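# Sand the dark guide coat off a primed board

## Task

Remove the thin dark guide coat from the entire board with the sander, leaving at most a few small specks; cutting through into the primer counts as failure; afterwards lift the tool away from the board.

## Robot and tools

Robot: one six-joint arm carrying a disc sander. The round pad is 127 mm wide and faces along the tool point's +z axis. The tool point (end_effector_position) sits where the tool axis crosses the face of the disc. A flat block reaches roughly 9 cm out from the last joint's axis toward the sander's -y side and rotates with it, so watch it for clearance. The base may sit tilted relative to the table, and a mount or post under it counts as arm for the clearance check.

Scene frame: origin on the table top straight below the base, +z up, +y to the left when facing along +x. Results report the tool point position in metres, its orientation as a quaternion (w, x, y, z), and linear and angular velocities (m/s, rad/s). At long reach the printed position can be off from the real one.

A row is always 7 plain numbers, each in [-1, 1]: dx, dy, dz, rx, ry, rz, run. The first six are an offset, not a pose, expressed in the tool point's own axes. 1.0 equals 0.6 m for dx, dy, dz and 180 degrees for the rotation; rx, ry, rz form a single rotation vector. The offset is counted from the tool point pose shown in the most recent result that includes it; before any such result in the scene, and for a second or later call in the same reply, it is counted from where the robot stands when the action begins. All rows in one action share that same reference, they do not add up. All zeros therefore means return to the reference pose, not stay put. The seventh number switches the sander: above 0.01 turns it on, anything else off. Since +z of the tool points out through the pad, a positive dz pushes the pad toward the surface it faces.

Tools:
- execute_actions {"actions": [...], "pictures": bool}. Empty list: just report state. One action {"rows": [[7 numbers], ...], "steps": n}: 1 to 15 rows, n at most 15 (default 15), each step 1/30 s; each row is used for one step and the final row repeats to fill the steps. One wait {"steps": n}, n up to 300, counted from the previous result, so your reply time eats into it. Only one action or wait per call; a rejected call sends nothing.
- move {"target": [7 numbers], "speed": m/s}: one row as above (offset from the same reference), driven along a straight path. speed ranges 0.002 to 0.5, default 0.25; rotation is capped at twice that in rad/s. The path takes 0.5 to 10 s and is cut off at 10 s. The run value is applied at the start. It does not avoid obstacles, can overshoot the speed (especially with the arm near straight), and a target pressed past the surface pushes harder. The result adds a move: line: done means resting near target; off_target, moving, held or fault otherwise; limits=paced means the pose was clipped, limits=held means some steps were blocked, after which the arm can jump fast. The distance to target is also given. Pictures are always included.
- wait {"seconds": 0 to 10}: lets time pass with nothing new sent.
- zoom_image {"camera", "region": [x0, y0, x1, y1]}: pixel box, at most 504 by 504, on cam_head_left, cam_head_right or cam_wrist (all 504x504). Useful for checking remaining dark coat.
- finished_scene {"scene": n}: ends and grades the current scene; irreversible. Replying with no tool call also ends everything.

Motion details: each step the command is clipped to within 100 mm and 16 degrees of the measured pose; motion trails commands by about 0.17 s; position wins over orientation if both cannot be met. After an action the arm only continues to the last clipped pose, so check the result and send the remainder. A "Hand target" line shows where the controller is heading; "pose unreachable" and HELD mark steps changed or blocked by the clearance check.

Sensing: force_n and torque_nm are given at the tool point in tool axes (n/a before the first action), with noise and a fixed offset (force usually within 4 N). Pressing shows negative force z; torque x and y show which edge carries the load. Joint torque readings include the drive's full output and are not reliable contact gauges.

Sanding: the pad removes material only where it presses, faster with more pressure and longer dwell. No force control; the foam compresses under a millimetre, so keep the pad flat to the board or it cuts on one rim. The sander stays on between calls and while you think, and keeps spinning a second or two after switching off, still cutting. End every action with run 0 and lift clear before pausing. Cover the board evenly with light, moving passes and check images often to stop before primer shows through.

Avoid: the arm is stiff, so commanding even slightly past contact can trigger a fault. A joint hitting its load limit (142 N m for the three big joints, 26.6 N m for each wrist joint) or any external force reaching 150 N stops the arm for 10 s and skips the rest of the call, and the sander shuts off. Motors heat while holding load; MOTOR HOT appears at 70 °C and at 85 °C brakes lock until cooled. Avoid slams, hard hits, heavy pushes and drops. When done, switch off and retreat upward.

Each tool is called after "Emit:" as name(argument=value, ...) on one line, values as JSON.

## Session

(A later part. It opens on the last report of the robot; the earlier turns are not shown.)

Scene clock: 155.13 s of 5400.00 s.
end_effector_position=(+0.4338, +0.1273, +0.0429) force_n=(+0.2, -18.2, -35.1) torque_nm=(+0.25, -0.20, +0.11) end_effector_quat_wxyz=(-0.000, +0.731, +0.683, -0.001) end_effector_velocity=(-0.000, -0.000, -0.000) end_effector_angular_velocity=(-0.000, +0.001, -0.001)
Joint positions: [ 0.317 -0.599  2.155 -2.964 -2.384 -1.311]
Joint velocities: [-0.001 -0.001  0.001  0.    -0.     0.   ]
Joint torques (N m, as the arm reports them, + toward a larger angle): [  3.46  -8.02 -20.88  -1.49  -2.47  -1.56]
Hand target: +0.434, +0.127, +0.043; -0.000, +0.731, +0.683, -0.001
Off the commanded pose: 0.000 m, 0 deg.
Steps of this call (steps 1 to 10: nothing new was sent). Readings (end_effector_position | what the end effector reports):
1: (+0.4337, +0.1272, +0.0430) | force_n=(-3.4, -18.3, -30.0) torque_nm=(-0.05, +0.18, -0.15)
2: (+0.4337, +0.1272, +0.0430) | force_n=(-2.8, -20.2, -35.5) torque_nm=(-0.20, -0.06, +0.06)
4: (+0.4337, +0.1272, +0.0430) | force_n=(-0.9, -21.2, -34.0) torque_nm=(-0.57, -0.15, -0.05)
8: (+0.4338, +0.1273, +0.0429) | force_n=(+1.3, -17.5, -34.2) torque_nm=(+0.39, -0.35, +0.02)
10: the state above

Emit:
move(target=[0, 0.15, -0.0003, 0, 0, 0, 0], speed=0.1)

Emit:
execute_actions(actions=[{"steps": 10}], pictures=false)

Emit:
move(target=[0, 0.15, -0.0003, 0, 0, 0, 0], speed=0.1)

Emit:
execute_actions(actions=[{"steps": 10}], pictures=false)

Scene clock: 163.20 s of 5400.00 s.
end_effector_position=(+0.5234, +0.1211, +0.0432) force_n=(-1.2, -15.7, -32.3) torque_nm=(+0.05, -0.14, -0.03) end_effector_quat_wxyz=(-0.000, +0.731, +0.683, -0.000) end_effector_velocity=(+0.002, +0.000, +0.000) end_effector_angular_velocity=(-0.000, +0.000, +0.000)
Joint positions: [ 0.288 -0.573  1.928 -2.794 -2.388 -1.353]
Joint velocities: [ 0.     0.002 -0.007  0.006  0.    -0.   ]
Joint torques (N m, as the arm reports them, + toward a larger angle): [  5.63 -10.54 -22.37  -1.65  -2.22  -1.36]
Hand target: +0.524, +0.121, +0.043; -0.000, +0.731, +0.683, -0.001
Off the commanded pose: 0.000 m, 0 deg.
move: done

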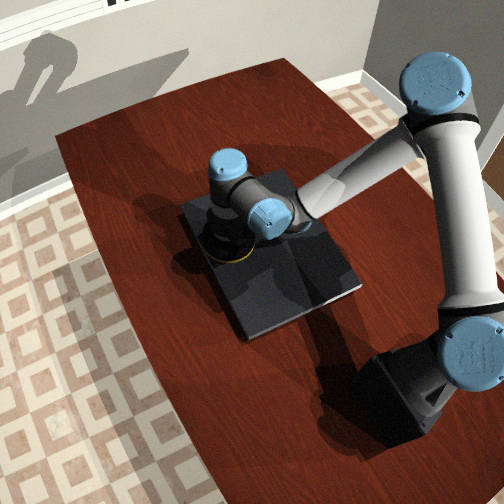

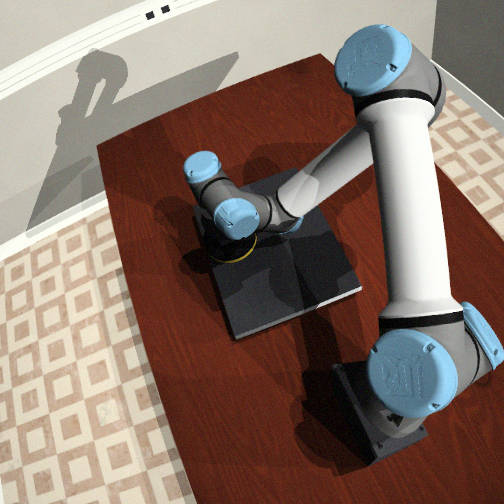

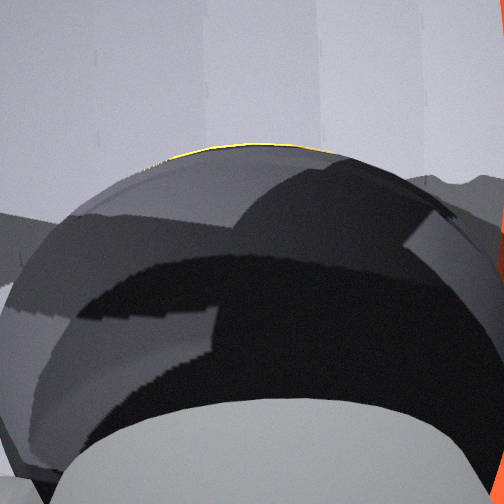

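Scene clock: 163.53 s of 5400.00 s.
end_effector_position=(+0.5236, +0.1211, +0.0431) force_n=(-0.8, -21.5, -35.2) torque_nm=(-0.19, -0.04, -0.12) end_effector_quat_wxyz=(-0.000, +0.731, +0.683, -0.001) end_effector_velocity=(+0.000, -0.000, -0.000) end_effector_angular_velocity=(-0.000, +0.000, -0.001)
Joint positions: [ 0.288 -0.573  1.927 -2.793 -2.388 -1.353]
Joint velocities: [-0.     0.    -0.001  0.    -0.    -0.   ]
Joint torques (N m, as the arm reports them, + toward a larger angle): [  5.64 -10.74 -21.97  -1.39  -2.17  -0.66]
Hand target: +0.524, +0.121, +0.043; -0.000, +0.731, +0.683, -0.001
Off the commanded pose: 0.000 m, 0 deg.
Steps of this call (steps 1 to 10: nothing new was sent). Readings (end_effector_position | what the end effector reports):
1: (+0.5234, +0.1211, +0.0432) | force_n=(+2.1, -20.5, -35.3) torque_nm=(-0.25, -0.53, +0.08)
2: (+0.5235, +0.1211, +0.0432) | force_n=(-1.8, -21.0, -35.9) torque_nm=(-0.21, -0.12, -0.08)
4: (+0.5235, +0.1211, +0.0431) | force_n=(+1.1, -19.9, -35.4) torque_nm=(-0.24, -0.27, +0.18)
8: (+0.5236, +0.1211, +0.0431) | force_n=(-2.9, -17.9, -36.4) torque_nm=(+0.11, +0.14, +0.03)
10: the state above

Scene clock: 164.93 s of 5400.00 s.
end_effector_position=(+0.6132, +0.1150, +0.0434) force_n=(+0.4, -20.3, -32.6) torque_nm=(-0.32, -0.29, -0.02) end_effector_quat_wxyz=(-0.000, +0.731, +0.683, -0.000) end_effector_velocity=(+0.002, -0.000, -0.000) end_effector_angular_velocity=(-0.000, +0.001, -0.002)
Joint positions: [ 0.267 -0.51   1.671 -2.622 -2.391 -1.383]
Joint velocities: [-0.001  0.002 -0.007  0.005 -0.     0.001]
Joint torques (N m, as the arm reports them, + toward a larger angle): [  7.97 -12.46 -20.78  -1.52  -2.13   1.79]
Hand target: +0.613, +0.115, +0.043; -0.000, +0.731, +0.683, -0.001
Off the commanded pose: 0.000 m, 0 deg.
move: done

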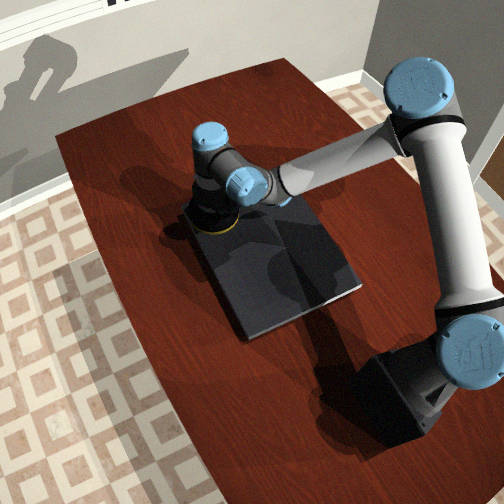

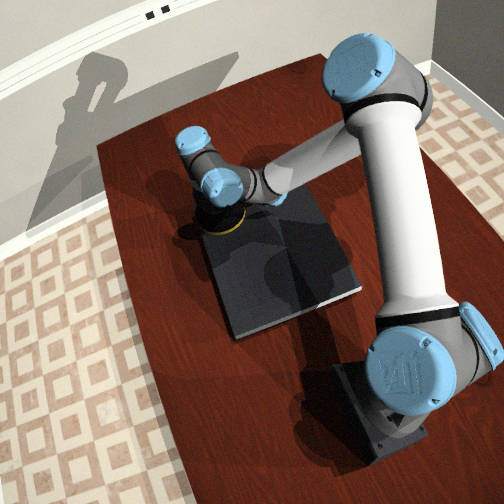

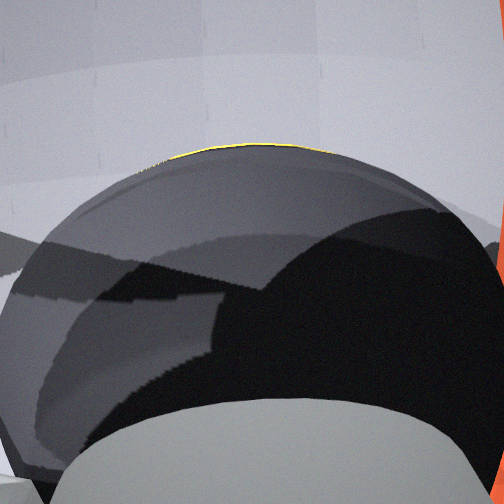

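Scene clock: 165.27 s of 5400.00 s.
end_effector_position=(+0.6133, +0.1150, +0.0433) force_n=(-0.5, -17.9, -33.8) torque_nm=(+0.16, -0.12, -0.06) end_effector_quat_wxyz=(-0.000, +0.731, +0.683, -0.001) end_effector_velocity=(-0.000, +0.000, -0.000) end_effector_angular_velocity=(-0.000, +0.001, -0.000)
Joint positions: [ 0.267 -0.51   1.67  -2.622 -2.391 -1.383]
Joint velocities: [-0.     0.001 -0.     0.    -0.     0.001]
Joint torques (N m, as the arm reports them, + toward a larger angle): [  7.99 -12.25 -22.76  -1.41  -2.1    1.56]
Hand target: +0.613, +0.115, +0.043; -0.000, +0.731, +0.683, -0.001
Off the commanded pose: 0.000 m, 0 deg.
Steps of this call (steps 1 to 10: nothing new was sent). Readings (end_effector_position | what the end effector reports):
1: (+0.6132, +0.1150, +0.0434) | force_n=(-1.8, -19.0, -34.8) torque_nm=(-0.11, +0.13, -0.07)
2: (+0.6133, +0.1150, +0.0434) | force_n=(-0.3, -18.6, -37.8) torque_nm=(+0.12, -0.20, -0.07)
4: (+0.6133, +0.1150, +0.0433) | force_n=(+1.1, -21.4, -35.4) torque_nm=(-0.31, -0.37, -0.06)
8: (+0.6133, +0.1150, +0.0433) | force_n=(+0.1, -20.2, -37.7) torque_nm=(-0.17, -0.28, +0.05)
10: the state above

Emit:
zoom_image(camera="cam_head_left", region=[150, 140, 310, 270])

Region (150, 140, 310, 270) of cam_head_left's 504x504 image, scaled by 3.150, with more detail than that image has; it fills the top 410 rows of this view, and the rest is white.

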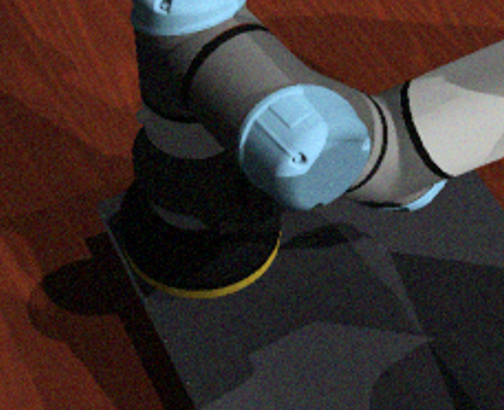

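Emit:
move(target=[-0.1417, 0, -0.0002, 0, 0, 0, 0], speed=0.1)

Emit:
execute_actions(actions=[{"steps": 10}], pictures=false)

Emit:
move(target=[-0.1417, 0, 0, 0, 0, 0, 0], speed=0.1)

Emit:
execute_actions(actions=[{"steps": 10}], pictures=false)

Scene clock: 181.87 s of 5400.00 s.
end_effector_position=(+0.6076, +0.0304, +0.0435) force_n=(+14.0, -2.1, -24.8) torque_nm=(-0.17, -0.26, -0.14) end_effector_quat_wxyz=(-0.000, +0.731, +0.683, -0.001) end_effector_velocity=(+0.001, -0.003, +0.001) end_effector_angular_velocity=(+0.000, -0.002, -0.001)
Joint positions: [ 0.175 -0.643  1.771 -2.689 -2.396 -1.519]
Joint velocities: [-0.002 -0.005  0.002 -0.003  0.    -0.004]
Joint torques (N m, as the arm reports them, + toward a larger angle): [  8.74 -45.8    1.48  -2.73  -1.67  -1.56]
Hand target: +0.608, +0.030, +0.044; -0.000, +0.731, +0.683, -0.000
Off the commanded pose: 0.000 m, 0 deg.
move: done

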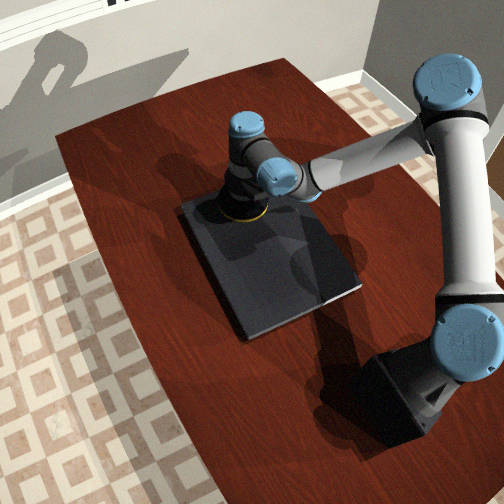

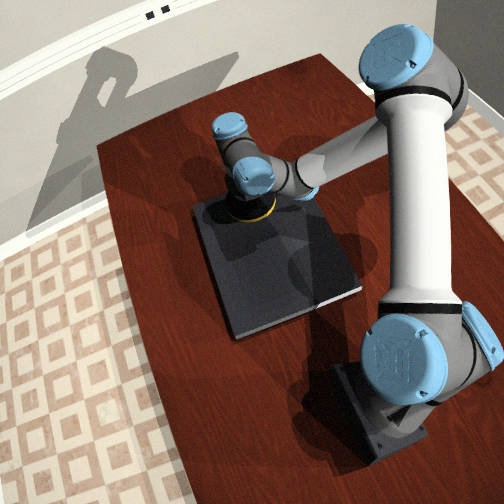

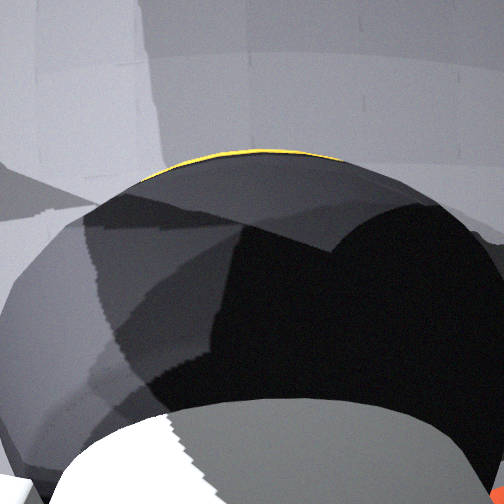

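Scene clock: 182.20 s of 5400.00 s.
end_effector_position=(+0.6076, +0.0302, +0.0435) force_n=(+16.7, -1.6, -23.0) torque_nm=(-0.16, -0.34, +0.04) end_effector_quat_wxyz=(-0.000, +0.731, +0.683, -0.000) end_effector_velocity=(-0.000, +0.001, -0.000) end_effector_angular_velocity=(+0.000, +0.001, +0.001)
Joint positions: [ 0.175 -0.643  1.771 -2.689 -2.396 -1.52 ]
Joint velocities: [ 0.     0.001  0.    -0.     0.    -0.   ]
Joint torques (N m, as the arm reports them, + toward a larger angle): [  7.15 -46.08  -0.1   -2.8   -1.58  -1.59]
Hand target: +0.608, +0.030, +0.044; -0.000, +0.731, +0.683, -0.000
Off the commanded pose: 0.000 m, 0 deg.
Steps of this call (steps 1 to 10: nothing new was sent). Readings (end_effector_position | what the end effector reports):
1: (+0.6076, +0.0304, +0.0435) | force_n=(+15.9, -0.1, -24.2) torque_nm=(-0.08, -0.43, +0.10)
2: (+0.6076, +0.0303, +0.0435) | force_n=(+15.0, +1.7, -27.6) torque_nm=(+0.27, -0.13, -0.11)
4: (+0.6076, +0.0303, +0.0435) | force_n=(+15.9, -2.4, -26.3) torque_nm=(-0.26, -0.32, -0.14)
8: (+0.6076, +0.0302, +0.0435) | force_n=(+16.9, -0.6, -27.5) torque_nm=(+0.08, -0.34, +0.06)
10: the state above

Scene clock: 183.30 s of 5400.00 s.
end_effector_position=(+0.6032, -0.0366, +0.0435) force_n=(-4.4, -8.5, -27.6) torque_nm=(-0.40, -0.25, -0.02) end_effector_quat_wxyz=(-0.000, +0.731, +0.682, -0.001) end_effector_velocity=(+0.000, +0.000, -0.000) end_effector_angular_velocity=(+0.001, +0.000, -0.001)
Joint positions: [ 0.099 -0.743  1.825 -2.724 -2.394 -1.629]
Joint velocities: [-0.     0.    -0.     0.     0.001  0.001]
Joint torques (N m, as the arm reports them, + toward a larger angle): [ 28.89 -16.93  -7.22  -0.46   2.5    1.37]
Hand target: +0.603, -0.036, +0.043; -0.000, +0.731, +0.682, -0.001
Off the commanded pose: 0.018 m, 0 deg.
move: held; limits=held; held on 8 of 33 steps, including the last
pose unreachable: on one or more control steps of this call an arm could not follow its commanded pose, so it was not sent that pose on those steps. On the call's last step it was still not sent that pose. It may still have moved: this result reports where it is.
cause: the commanded pose would bring two parts of the arm too close to each other (joints 5 (wrist 2) and 6 (wrist 3) lie between them).

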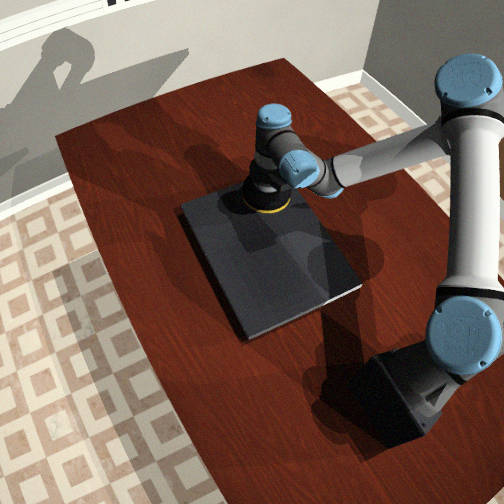

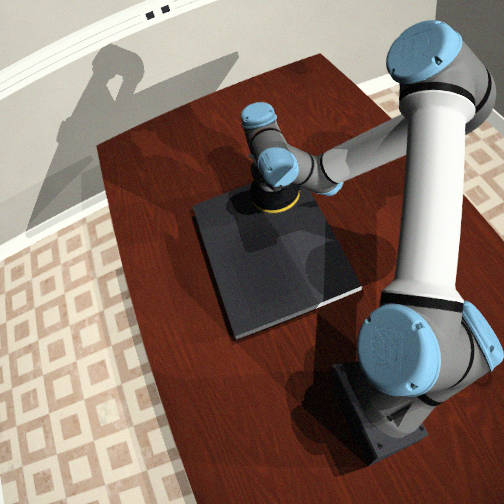

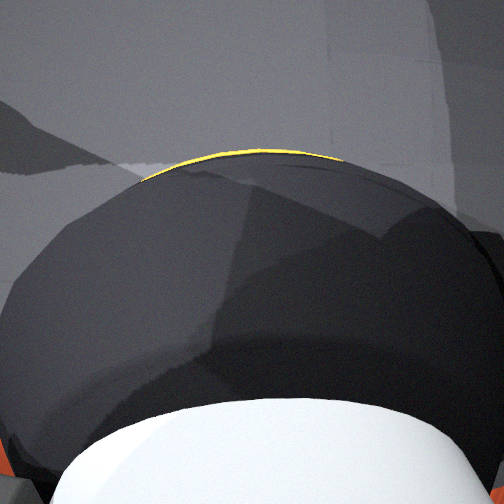

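Scene clock: 183.63 s of 5400.00 s.
end_effector_position=(+0.6031, -0.0365, +0.0434) force_n=(-7.3, -1.5, -28.1) torque_nm=(+0.33, -0.06, -0.08) end_effector_quat_wxyz=(-0.000, +0.731, +0.682, -0.001) end_effector_velocity=(+0.001, +0.001, -0.000) end_effector_angular_velocity=(+0.000, -0.001, +0.001)
Joint positions: [ 0.099 -0.743  1.825 -2.723 -2.394 -1.629]
Joint velocities: [ 0.001  0.002 -0.002  0.     0.     0.   ]
Joint torques (N m, as the arm reports them, + toward a larger angle): [ 39.86  -5.32 -12.82   0.9    2.87   1.69]
Hand target: +0.603, -0.036, +0.043; -0.000, +0.731, +0.682, -0.001
Off the commanded pose: 0.018 m, 0 deg.
Steps of this call (steps 1 to 10: nothing new was sent). Readings (end_effector_position | what the end effector reports):
1: (+0.6032, -0.0366, +0.0435) | force_n=(-4.3, -5.0, -29.3) torque_nm=(-0.22, -0.25, -0.29)
2: (+0.6032, -0.0366, +0.0435) | force_n=(-6.2, -2.1, -28.5) torque_nm=(+0.29, -0.03, +0.03)
4: (+0.6032, -0.0366, +0.0435) | force_n=(-5.8, -5.2, -25.2) torque_nm=(-0.21, +0.22, +0.04)
8: (+0.6031, -0.0366, +0.0434) | force_n=(-4.8, -3.8, -27.0) torque_nm=(-0.15, -0.06, +0.05)
10: the state above

Emit:
move(target=[0, 0, -0.006, 0, 0, 0, 0], speed=0.05)

Emit:
move(target=[0, 0, 0, 0, 0, 0.5, 0], speed=0.5)

Scene clock: 191.93 s of 5400.00 s.
end_effector_position=(+0.6031, -0.0365, +0.0469) force_n=(+1.4, -0.9, -1.3) torque_nm=(-0.01, -0.40, -0.17) end_effector_quat_wxyz=(-0.000, +0.731, +0.682, -0.001) end_effector_velocity=(-0.000, -0.000, +0.001) end_effector_angular_velocity=(+0.000, +0.000, -0.000)
Joint positions: [ 0.103 -0.749  1.825 -2.713 -2.395 -1.623]
Joint velocities: [ 0.001 -0.002  0.001  0.003  0.     0.002]
Joint torques (N m, as the arm reports them, + toward a larger angle): [ 47.1  -51.   -14.32  -0.99  -1.69   1.82]
Hand target: +0.603, -0.036, +0.047; -0.000, +0.731, +0.682, -0.001
Off the commanded pose: 0.000 m, 0 deg.
move: done

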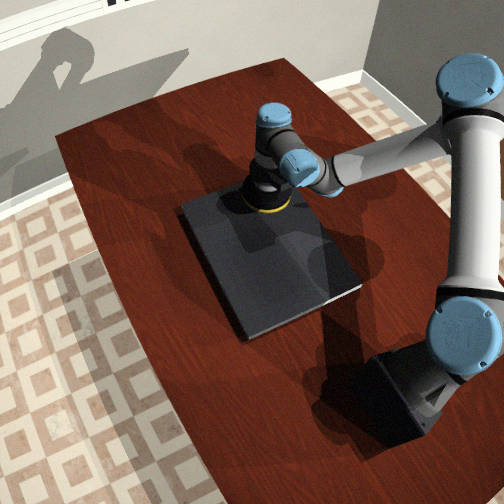

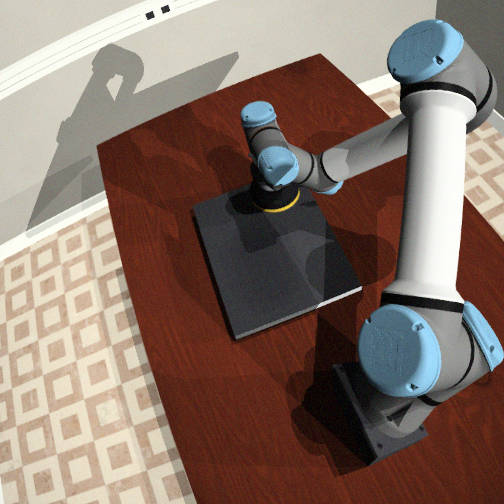

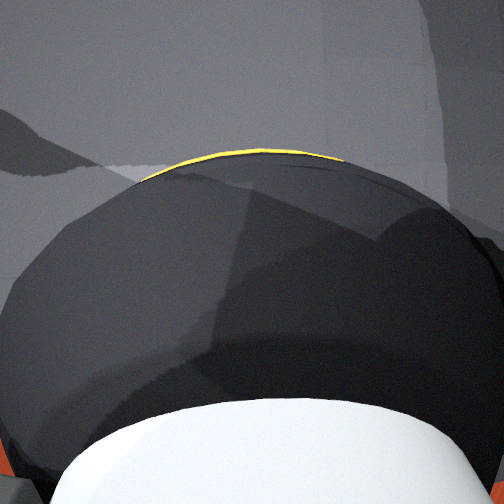

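Scene clock: 194.17 s of 5400.00 s.
end_effector_position=(+0.6030, -0.0364, +0.0467) force_n=(+5.6, +2.1, +3.2) torque_nm=(+0.43, -0.86, +0.10) end_effector_quat_wxyz=(+0.000, +0.999, -0.034, -0.001) end_effector_velocity=(+0.001, -0.000, +0.001) end_effector_angular_velocity=(-0.000, +0.002, -0.010)
Joint positions: [ 0.103 -0.748  1.825 -2.714 -2.394 -0.054]
Joint velocities: [ 0.001 -0.001 -0.003  0.008 -0.001  0.014]
Joint torques (N m, as the arm reports them, + toward a larger angle): [ 47.88 -50.14 -19.09  -0.96  -1.64   1.35]
Hand target: +0.603, -0.036, +0.047; +0.000, +0.999, -0.034, -0.001
Off the commanded pose: 0.000 m, 0 deg.
move: done

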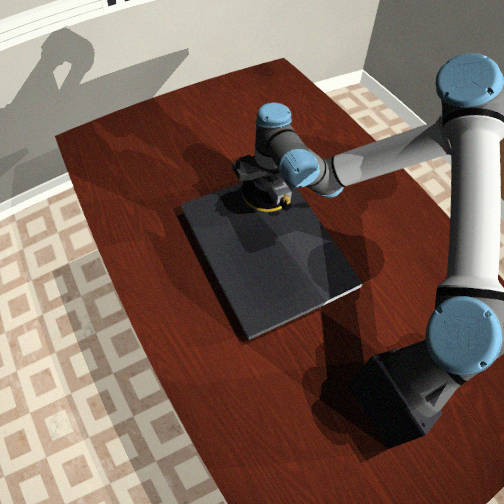

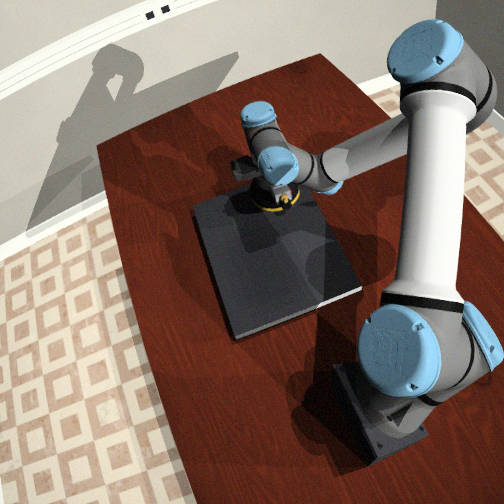

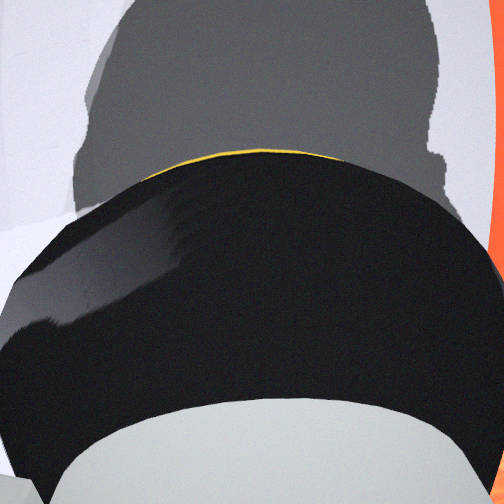

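Emit:
move(target=[0, 0.03, 0.0045, 0, 0.0011, 0, 0], speed=0.05)

Emit:
execute_actions(actions=[{"rows": [[0, 0, 0.0008, 0, 0, 0, 0]], "steps": 15}], pictures=false)

Emit:
execute_actions(actions=[{"steps": 10}], pictures=false)

Emit:
execute_actions(actions=[{"steps": 10}], pictures=false)

Scene clock: 220.33 s of 5400.00 s.
end_effector_position=(+0.6019, -0.0541, +0.0441) force_n=(+2.0, -2.8, -6.7) torque_nm=(+0.12, -0.37, +0.01) end_effector_quat_wxyz=(+0.000, +0.999, -0.034, +0.001) end_effector_velocity=(+0.001, -0.002, -0.000) end_effector_angular_velocity=(-0.000, -0.001, -0.001)
Joint positions: [ 0.08  -0.77   1.838 -2.736 -2.392 -0.092]
Joint velocities: [-0.002 -0.001 -0.    -0.003  0.    -0.004]
Joint torques (N m, as the arm reports them, + toward a larger angle): [ 19.02 -47.11  -1.84  -3.5    1.04  -1.46]
Hand target: +0.602, -0.054, +0.044; +0.000, +0.999, -0.034, +0.001
Off the commanded pose: 0.000 m, 0 deg.
move: done

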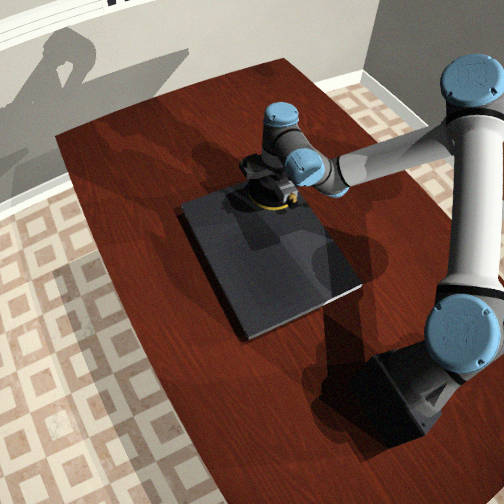

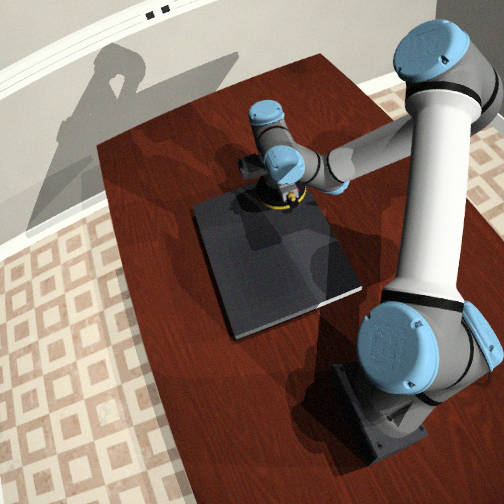

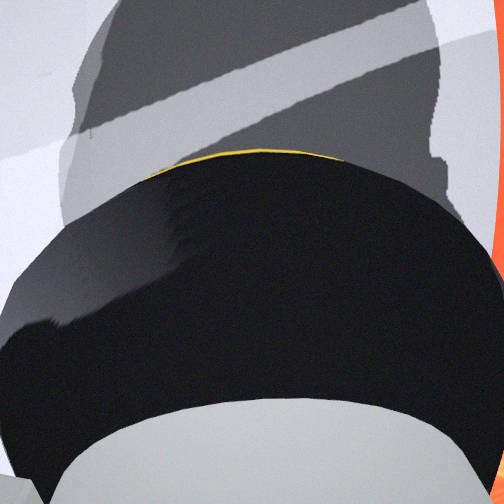

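Scene clock: 220.83 s of 5400.00 s.
end_effector_position=(+0.6019, -0.0542, +0.0437) force_n=(-1.1, -0.6, -18.8) torque_nm=(+0.19, -0.32, +0.10) end_effector_quat_wxyz=(+0.000, +0.999, -0.034, +0.001) end_effector_velocity=(+0.000, -0.000, +0.000) end_effector_angular_velocity=(-0.000, -0.000, -0.000)
Joint positions: [ 0.079 -0.769  1.838 -2.737 -2.392 -0.093]
Joint velocities: [-0.    -0.    -0.001  0.    -0.    -0.   ]
Joint torques (N m, as the arm reports them, + toward a larger angle): [ 14.34 -13.61  -5.44  -2.85   0.91  -1.46]
Hand target: +0.602, -0.054, +0.044; +0.000, +0.999, -0.034, +0.001
Off the commanded pose: 0.000 m, 0 deg.
Steps of this call (steps 1 to 15: all 15 steps of this action). Readings (end_effector_position | what the end effector reports):
1: (+0.6018, -0.0542, +0.0441) | force_n=(-0.9, -4.8, -2.6) torque_nm=(-0.21, -0.05, +0.00)
2: (+0.6019, -0.0542, +0.0440) | force_n=(-3.0, -1.4, -3.7) torque_nm=(+0.34, +0.07, -0.14)
4: (+0.6019, -0.0543, +0.0440) | force_n=(+0.0, -4.9, -7.1) torque_nm=(+0.06, -0.24, -0.13)
8: (+0.6019, -0.0543, +0.0439) | force_n=(+0.3, -1.2, -13.7) torque_nm=(+0.30, -0.40, -0.10)
15: the state above

Scene clock: 221.17 s of 5400.00 s.
end_effector_position=(+0.6018, -0.0541, +0.0436) force_n=(-2.1, -0.5, -20.0) torque_nm=(-0.01, -0.16, -0.09) end_effector_quat_wxyz=(+0.000, +0.999, -0.034, +0.001) end_effector_velocity=(-0.001, +0.001, -0.001) end_effector_angular_velocity=(+0.000, +0.002, +0.002)
Joint positions: [ 0.079 -0.769  1.838 -2.737 -2.392 -0.093]
Joint velocities: [-0.     0.     0.003 -0.    -0.    -0.   ]
Joint torques (N m, as the arm reports them, + toward a larger angle): [ 14.85 -12.29  -8.06  -2.12   1.15  -1.49]
Hand target: +0.602, -0.054, +0.044; +0.000, +0.999, -0.034, +0.001
Off the commanded pose: 0.000 m, 0 deg.
Steps of this call (steps 1 to 10: nothing new was sent). Readings (end_effector_position | what the end effector reports):
1: (+0.6019, -0.0542, +0.0437) | force_n=(+2.3, +1.2, -16.4) torque_nm=(+0.10, -0.63, -0.08)
2: (+0.6019, -0.0542, +0.0437) | force_n=(-1.1, -1.8, -16.9) torque_nm=(-0.27, -0.38, -0.02)
4: (+0.6019, -0.0542, +0.0436) | force_n=(-2.8, -1.3, -19.8) torque_nm=(-0.15, -0.03, -0.02)
8: (+0.6019, -0.0541, +0.0436) | force_n=(+0.1, +2.3, -18.4) torque_nm=(+0.29, -0.42, +0.11)
10: the state above

Scene clock: 221.50 s of 5400.00 s.
end_effector_position=(+0.6018, -0.0541, +0.0436) force_n=(-1.9, +1.4, -23.0) torque_nm=(+0.15, -0.09, -0.12) end_effector_quat_wxyz=(+0.000, +0.999, -0.034, +0.001) end_effector_velocity=(+0.001, -0.001, +0.000) end_effector_angular_velocity=(-0.000, -0.001, -0.002)
Joint positions: [ 0.079 -0.769  1.838 -2.737 -2.392 -0.093]
Joint velocities: [-0.001 -0.    -0.001 -0.     0.     0.   ]
Joint torques (N m, as the arm reports them, + toward a larger angle): [ 13.75 -11.47 -10.79  -1.67   1.26  -1.55]
Hand target: +0.602, -0.054, +0.044; +0.000, +0.999, -0.034, +0.001
Off the commanded pose: 0.000 m, 0 deg.
Steps of this call (steps 1 to 10: nothing new was sent). Readings (end_effector_position | what the end effector reports):
1: (+0.6018, -0.0541, +0.0436) | force_n=(+0.9, +0.8, -20.2) torque_nm=(+0.15, -0.33, -0.02)
2: (+0.6018, -0.0541, +0.0436) | force_n=(+0.2, +3.5, -20.7) torque_nm=(+0.49, -0.54, -0.05)
4: (+0.6018, -0.0541, +0.0436) | force_n=(-1.0, +2.0, -21.1) torque_nm=(+0.22, -0.27, +0.05)
8: (+0.6018, -0.0541, +0.0436) | force_n=(-3.8, +3.8, -22.8) torque_nm=(+0.39, +0.10, +0.01)
10: the state above

Emit:
move(target=[-0.45, 0, 0, 0.0004, 0, 0, 1], speed=0.1)

Emit:
move(target=[0, 0, -0.01, 0, 0, 0, 0], speed=0.1)

Scene clock: 234.77 s of 5400.00 s.
end_effector_position=(+0.3327, -0.0360, +0.0428) force_n=(+1.6, -1.5, -26.2) torque_nm=(-0.26, +0.24, -0.22) end_effector_quat_wxyz=(-0.000, +0.999, -0.034, +0.001) end_effector_velocity=(-0.002, +0.000, -0.000) end_effector_angular_velocity=(+0.001, -0.003, -0.001)
Joint positions: [ 0.025 -0.878  2.583 -3.43  -2.384 -0.171]
Joint velocities: [-0.002  0.005  0.006 -0.016  0.002 -0.004]
Joint torques (N m, as the arm reports them, + toward a larger angle): [ 0.85 -2.74 11.8  -1.85  0.85 -1.23]
Hand target: +0.332, -0.036, +0.043; -0.000, +0.999, -0.034, +0.001
Off the commanded pose: 0.000 m, 0 deg.
move: done

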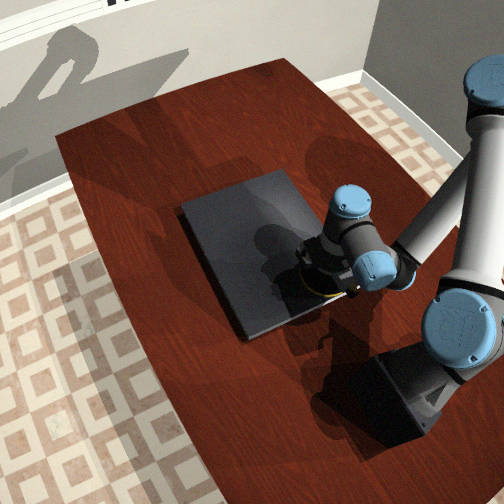

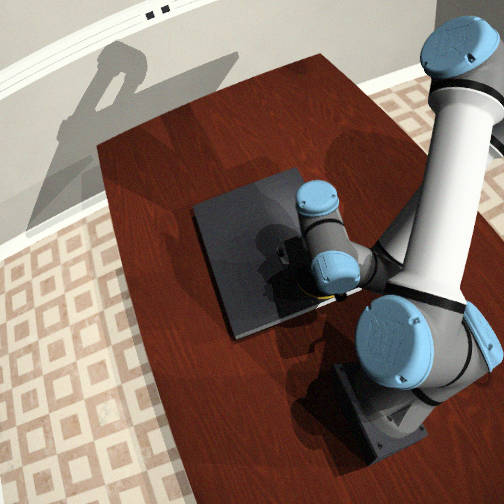

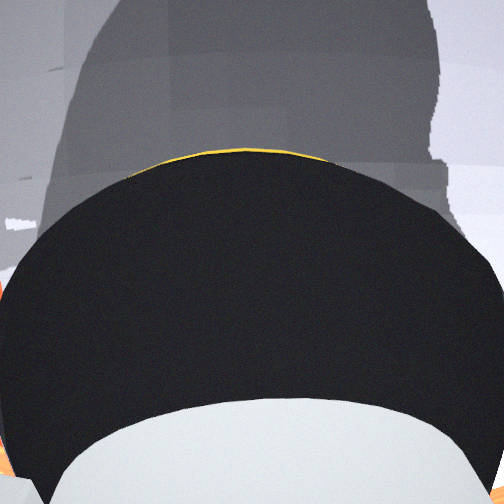

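Scene clock: 235.70 s of 5400.00 s.
end_effector_position=(+0.3325, -0.0360, +0.0486) force_n=(+1.4, +1.0, -0.1) torque_nm=(+0.34, -0.11, +0.10) end_effector_quat_wxyz=(-0.000, +0.999, -0.034, +0.001) end_effector_velocity=(+0.000, +0.000, +0.001) end_effector_angular_velocity=(+0.000, +0.001, +0.000)
Joint positions: [ 0.038 -0.901  2.585 -3.395 -2.386 -0.153]
Joint velocities: [ 0.004 -0.006 -0.001  0.013 -0.001  0.006]
Joint torques (N m, as the arm reports them, + toward a larger angle): [ 34.7  -35.51   9.59  -0.65  -1.35   1.07]
Hand target: +0.332, -0.036, +0.049; -0.000, +0.999, -0.034, +0.001
Off the commanded pose: 0.000 m, 0 deg.
move: done

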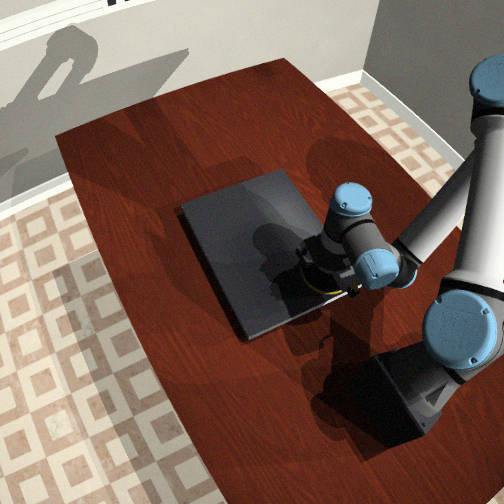

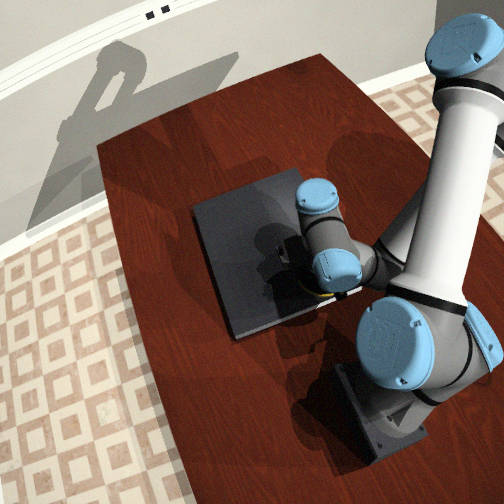

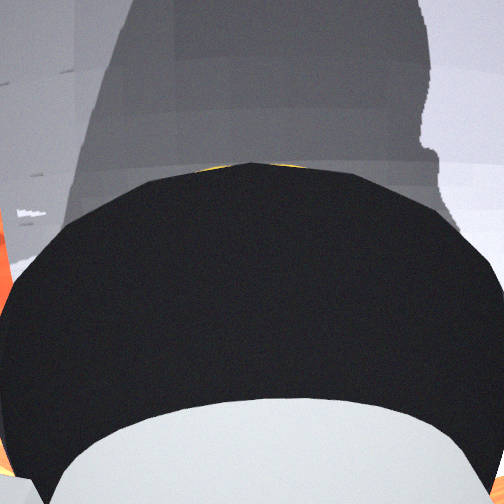

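Emit:
zoom_image(camera="cam_head_left", region=[170, 150, 380, 350])

Region (170, 150, 380, 350) of cam_head_left's 504x504 image, scaled by 2.400, with more detail than that image has; it fills the top 480 rows of this view, and the rest is white.

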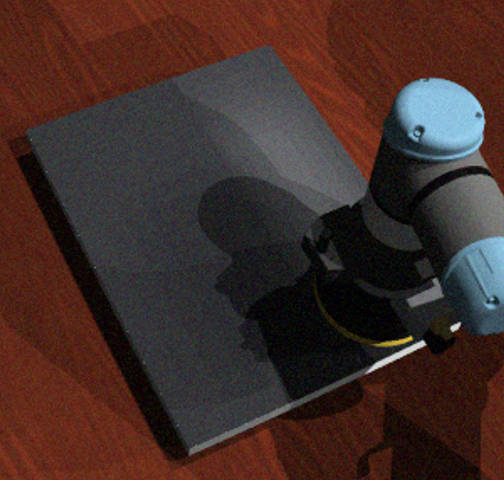

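Emit:
move(target=[-0.1417, 0.1083, 0, 0, 0, 0, 0], speed=0.15)

Scene clock: 262.67 s of 5400.00 s.
end_effector_position=(+0.2608, -0.0825, +0.0491) force_n=(+1.5, +0.1, +1.7) torque_nm=(+0.05, -0.36, -0.05) end_effector_quat_wxyz=(-0.000, +0.999, -0.034, -0.006) end_effector_velocity=(-0.000, +0.000, +0.000) end_effector_angular_velocity=(-0.001, -0.000, +0.002)
Joint positions: [-0.127 -0.932  2.791 -3.719 -2.355 -0.37 ]
Joint velocities: [ 0.002  0.     0.001  0.    -0.001  0.   ]
Joint torques (N m, as the arm reports them, + toward a larger angle): [ 32.6  -18.69   1.75  -0.92  -1.29   1.6 ]
Hand target: +0.261, -0.082, +0.049; -0.000, +0.999, -0.034, -0.006
Off the commanded pose: 0.022 m, 1 deg.
move: held; limits=held; held on 7 of 30 steps, including the last
pose unreachable: on one or more control steps of this call an arm could not follow its commanded pose, so it was not sent that pose on those steps. On the call's last step it was still not sent that pose. It may still have moved: this result reports where it is.
cause: the commanded pose would bring two parts of the arm too close to each other (joints 3 (elbow) and 4 (wrist 1) lie between them).

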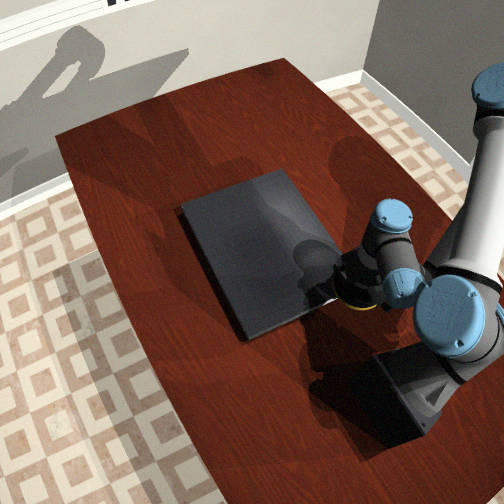

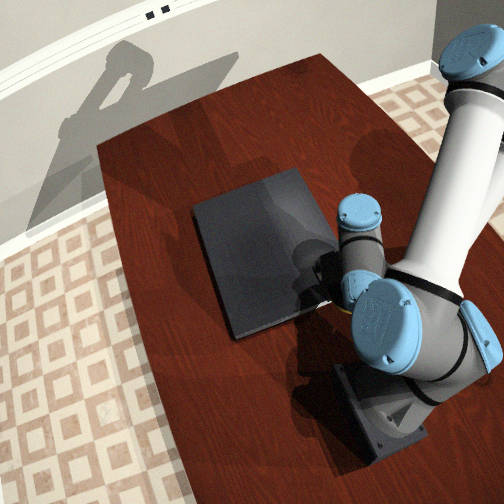

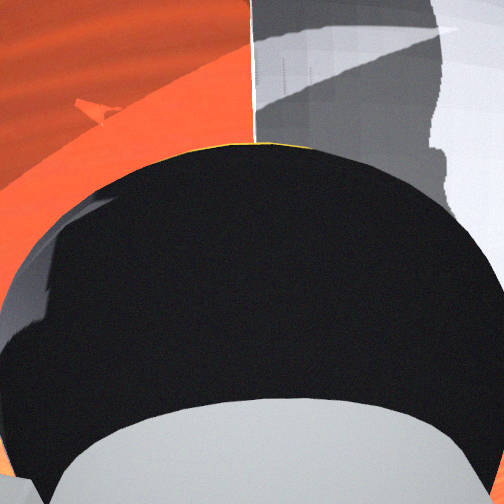

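Emit:
move(target=[0.055, -0.027, 0, 0, 0.0046, 0, 0], speed=0.05)

Emit:
execute_actions(actions=[{"steps": 10}], pictures=false)

Emit:
move(target=[0.65, 0, 0, 0, 0, 0, 0], speed=0.2)

Emit:
execute_actions(actions=[{"steps": 10}], pictures=false)

Scene clock: 279.33 s of 5400.00 s.
end_effector_position=(+0.2947, -0.0686, +0.0488) force_n=(+0.7, +1.4, +0.4) torque_nm=(+0.32, -0.20, +0.01) end_effector_quat_wxyz=(+0.000, +0.999, -0.034, +0.001) end_effector_velocity=(+0.001, +0.001, -0.000) end_effector_angular_velocity=(+0.000, +0.002, +0.001)
Joint positions: [-0.06  -0.942  2.702 -3.573 -2.368 -0.291]
Joint velocities: [ 0.004 -0.    -0.005  0.013 -0.001  0.007]
Joint torques (N m, as the arm reports them, + toward a larger angle): [ 31.05 -33.8   -1.56  -0.76  -1.46   1.45]
Hand target: +0.295, -0.069, +0.049; +0.000, +0.999, -0.034, +0.001
Off the commanded pose: 0.000 m, 0 deg.
move: done

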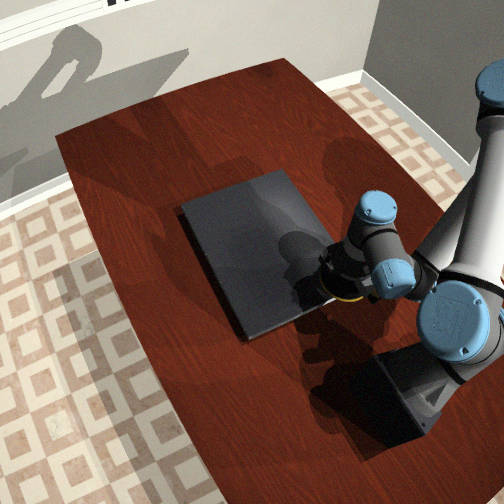

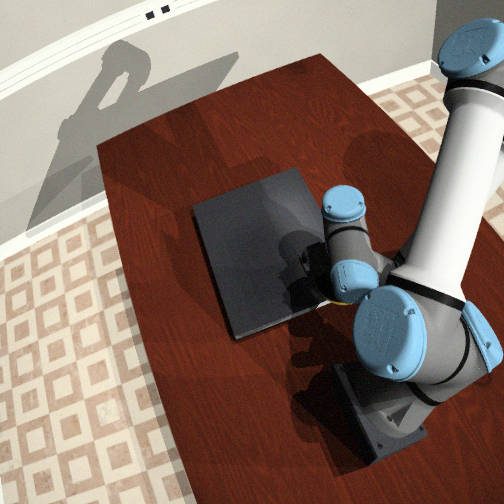

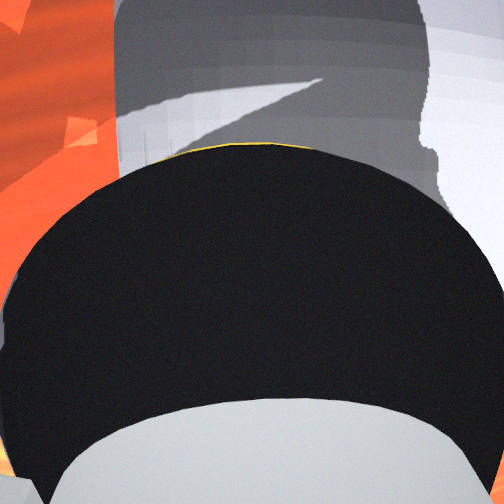

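Scene clock: 279.67 s of 5400.00 s.
end_effector_position=(+0.2948, -0.0685, +0.0488) force_n=(+0.8, -1.1, -0.1) torque_nm=(+0.03, -0.38, +0.04) end_effector_quat_wxyz=(+0.000, +0.999, -0.034, +0.001) end_effector_velocity=(+0.000, -0.000, +0.001) end_effector_angular_velocity=(-0.000, -0.001, +0.000)
Joint positions: [-0.059 -0.942  2.701 -3.572 -2.368 -0.291]
Joint velocities: [ 0.001 -0.002  0.     0.001 -0.     0.   ]
Joint torques (N m, as the arm reports them, + toward a larger angle): [ 33.04 -35.56  -3.63  -0.81  -1.58   1.61]
Hand target: +0.295, -0.069, +0.049; +0.000, +0.999, -0.034, +0.001
Off the commanded pose: 0.000 m, 0 deg.
Steps of this call (steps 1 to 10: nothing new was sent). Readings (end_effector_position | what the end effector reports):
1: (+0.2947, -0.0686, +0.0488) | force_n=(+1.4, +2.5, -0.1) torque_nm=(+0.64, -0.33, -0.10)
2: (+0.2948, -0.0686, +0.0488) | force_n=(+3.3, +0.7, +1.7) torque_nm=(+0.17, -0.57, -0.08)
4: (+0.2948, -0.0686, +0.0488) | force_n=(+0.0, -1.0, +2.6) torque_nm=(-0.24, -0.11, +0.09)
8: (+0.2948, -0.0686, +0.0488) | force_n=(+1.0, +3.2, +2.0) torque_nm=(+0.55, -0.12, +0.27)
10: the state above

Scene clock: 282.20 s of 5400.00 s.
end_effector_position=(+0.6837, -0.0950, +0.0501) force_n=(+1.1, -1.8, -1.8) torque_nm=(-0.09, -0.34, +0.08) end_effector_quat_wxyz=(+0.000, +0.999, -0.034, +0.001) end_effector_velocity=(+0.002, +0.001, -0.001) end_effector_angular_velocity=(+0.000, +0.002, -0.000)
Joint positions: [ 0.058 -0.717  1.577 -2.551 -2.39  -0.123]
Joint velocities: [ 0.     0.006 -0.009  0.007 -0.     0.003]
Joint torques (N m, as the arm reports them, + toward a larger angle): [ 51.54 -23.43 -23.02  -1.25  -1.52   1.94]
Hand target: +0.684, -0.095, +0.050; +0.000, +0.999, -0.034, +0.001
Off the commanded pose: 0.001 m, 0 deg.
move: done

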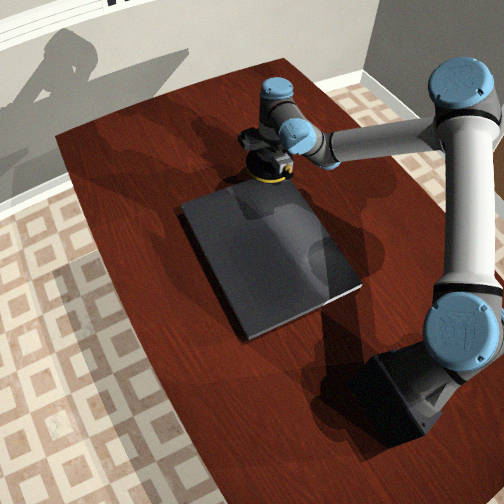

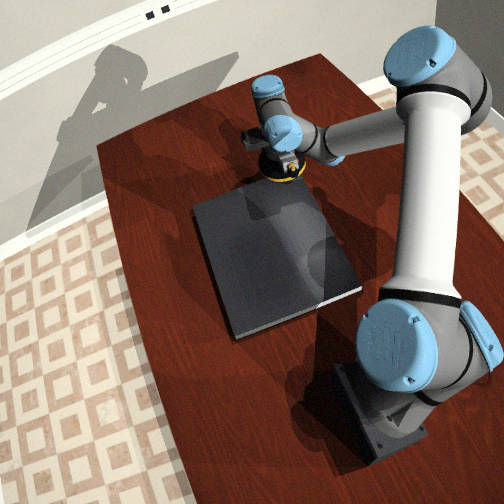

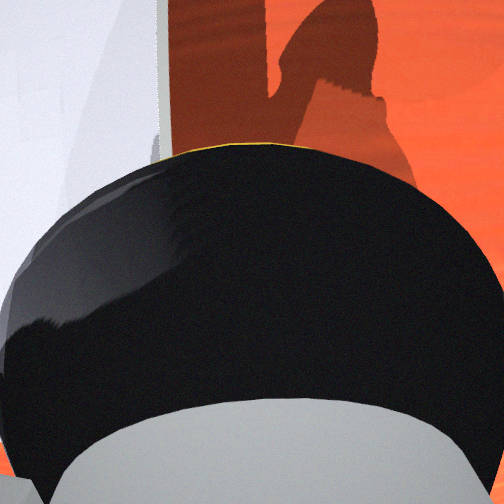

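Scene clock: 282.53 s of 5400.00 s.
end_effector_position=(+0.6839, -0.0950, +0.0500) force_n=(+0.4, +1.0, +1.1) torque_nm=(+0.18, -0.13, -0.10) end_effector_quat_wxyz=(+0.000, +0.999, -0.034, +0.001) end_effector_velocity=(+0.001, +0.000, +0.000) end_effector_angular_velocity=(-0.000, -0.001, -0.001)
Joint positions: [ 0.058 -0.717  1.576 -2.55  -2.39  -0.123]
Joint velocities: [ 0.001  0.001 -0.002  0.     0.     0.   ]
Joint torques (N m, as the arm reports them, + toward a larger angle): [ 51.1  -24.96 -21.14  -0.85  -1.65   1.6 ]
Hand target: +0.684, -0.095, +0.050; +0.000, +0.999, -0.034, +0.001
Off the commanded pose: 0.000 m, 0 deg.
Steps of this call (steps 1 to 10: nothing new was sent). Readings (end_effector_position | what the end effector reports):
1: (+0.6837, -0.0950, +0.0501) | force_n=(+0.7, -0.7, +1.7) torque_nm=(-0.13, -0.16, -0.17)
2: (+0.6838, -0.0950, +0.0501) | force_n=(+2.4, -1.9, +3.6) torque_nm=(-0.04, -0.35, -0.02)
4: (+0.6838, -0.0950, +0.0501) | force_n=(+3.0, -1.1, -0.2) torque_nm=(-0.03, -0.46, +0.05)
8: (+0.6839, -0.0950, +0.0500) | force_n=(+3.2, +1.2, -1.1) torque_nm=(+0.24, -0.45, -0.02)
10: the state above

Emit:
execute_actions(actions=[{"steps": 30}], pictures=false)

Emit:
zoom_image(camera="cam_head_left", region=[170, 150, 380, 350])

Scene clock: 286.50 s of 5400.00 s.
end_effector_position=(+0.6839, -0.0950, +0.0500) force_n=(+1.9, +0.0, +0.3) torque_nm=(+0.03, -0.31, -0.09) end_effector_quat_wxyz=(+0.000, +0.999, -0.034, +0.001) end_effector_velocity=(+0.000, -0.001, +0.000) end_effector_angular_velocity=(-0.000, -0.000, -0.001)
Joint positions: [ 0.058 -0.717  1.576 -2.55  -2.39  -0.123]
Joint velocities: [-0.001 -0.001  0.     0.    -0.    -0.001]
Joint torques (N m, as the arm reports them, + toward a larger angle): [ 51.07 -24.58 -20.29  -0.78  -1.55   1.64]
Hand target: +0.684, -0.095, +0.050; +0.000, +0.999, -0.034, +0.001
Off the commanded pose: 0.000 m, 0 deg.
Steps of this call (steps 1 to 119: nothing new was sent). Readings (end_effector_position | what the end effector reports):
1: (+0.6839, -0.0950, +0.0500) | force_n=(-0.4, -0.8, -0.4) torque_nm=(-0.03, -0.11, +0.09)
2: (+0.6839, -0.0950, +0.0500) | force_n=(+1.4, -0.1, -1.0) torque_nm=(+0.02, -0.50, -0.02)
4: (+0.6839, -0.0950, +0.0500) | force_n=(-0.9, +1.2, +1.8) torque_nm=(+0.34, -0.03, -0.09)
8: (+0.6839, -0.0950, +0.0500) | force_n=(+3.7, -0.6, +1.2) torque_nm=(+0.01, -0.50, -0.25)
119: the state above

Region (170, 150, 380, 350) of cam_head_left's 504x504 image, scaled by 2.400, with more detail than that image has; it fills the top 480 rows of this view, and the rest is white.

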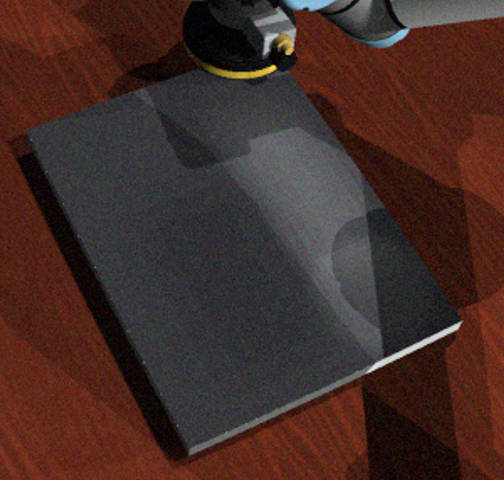

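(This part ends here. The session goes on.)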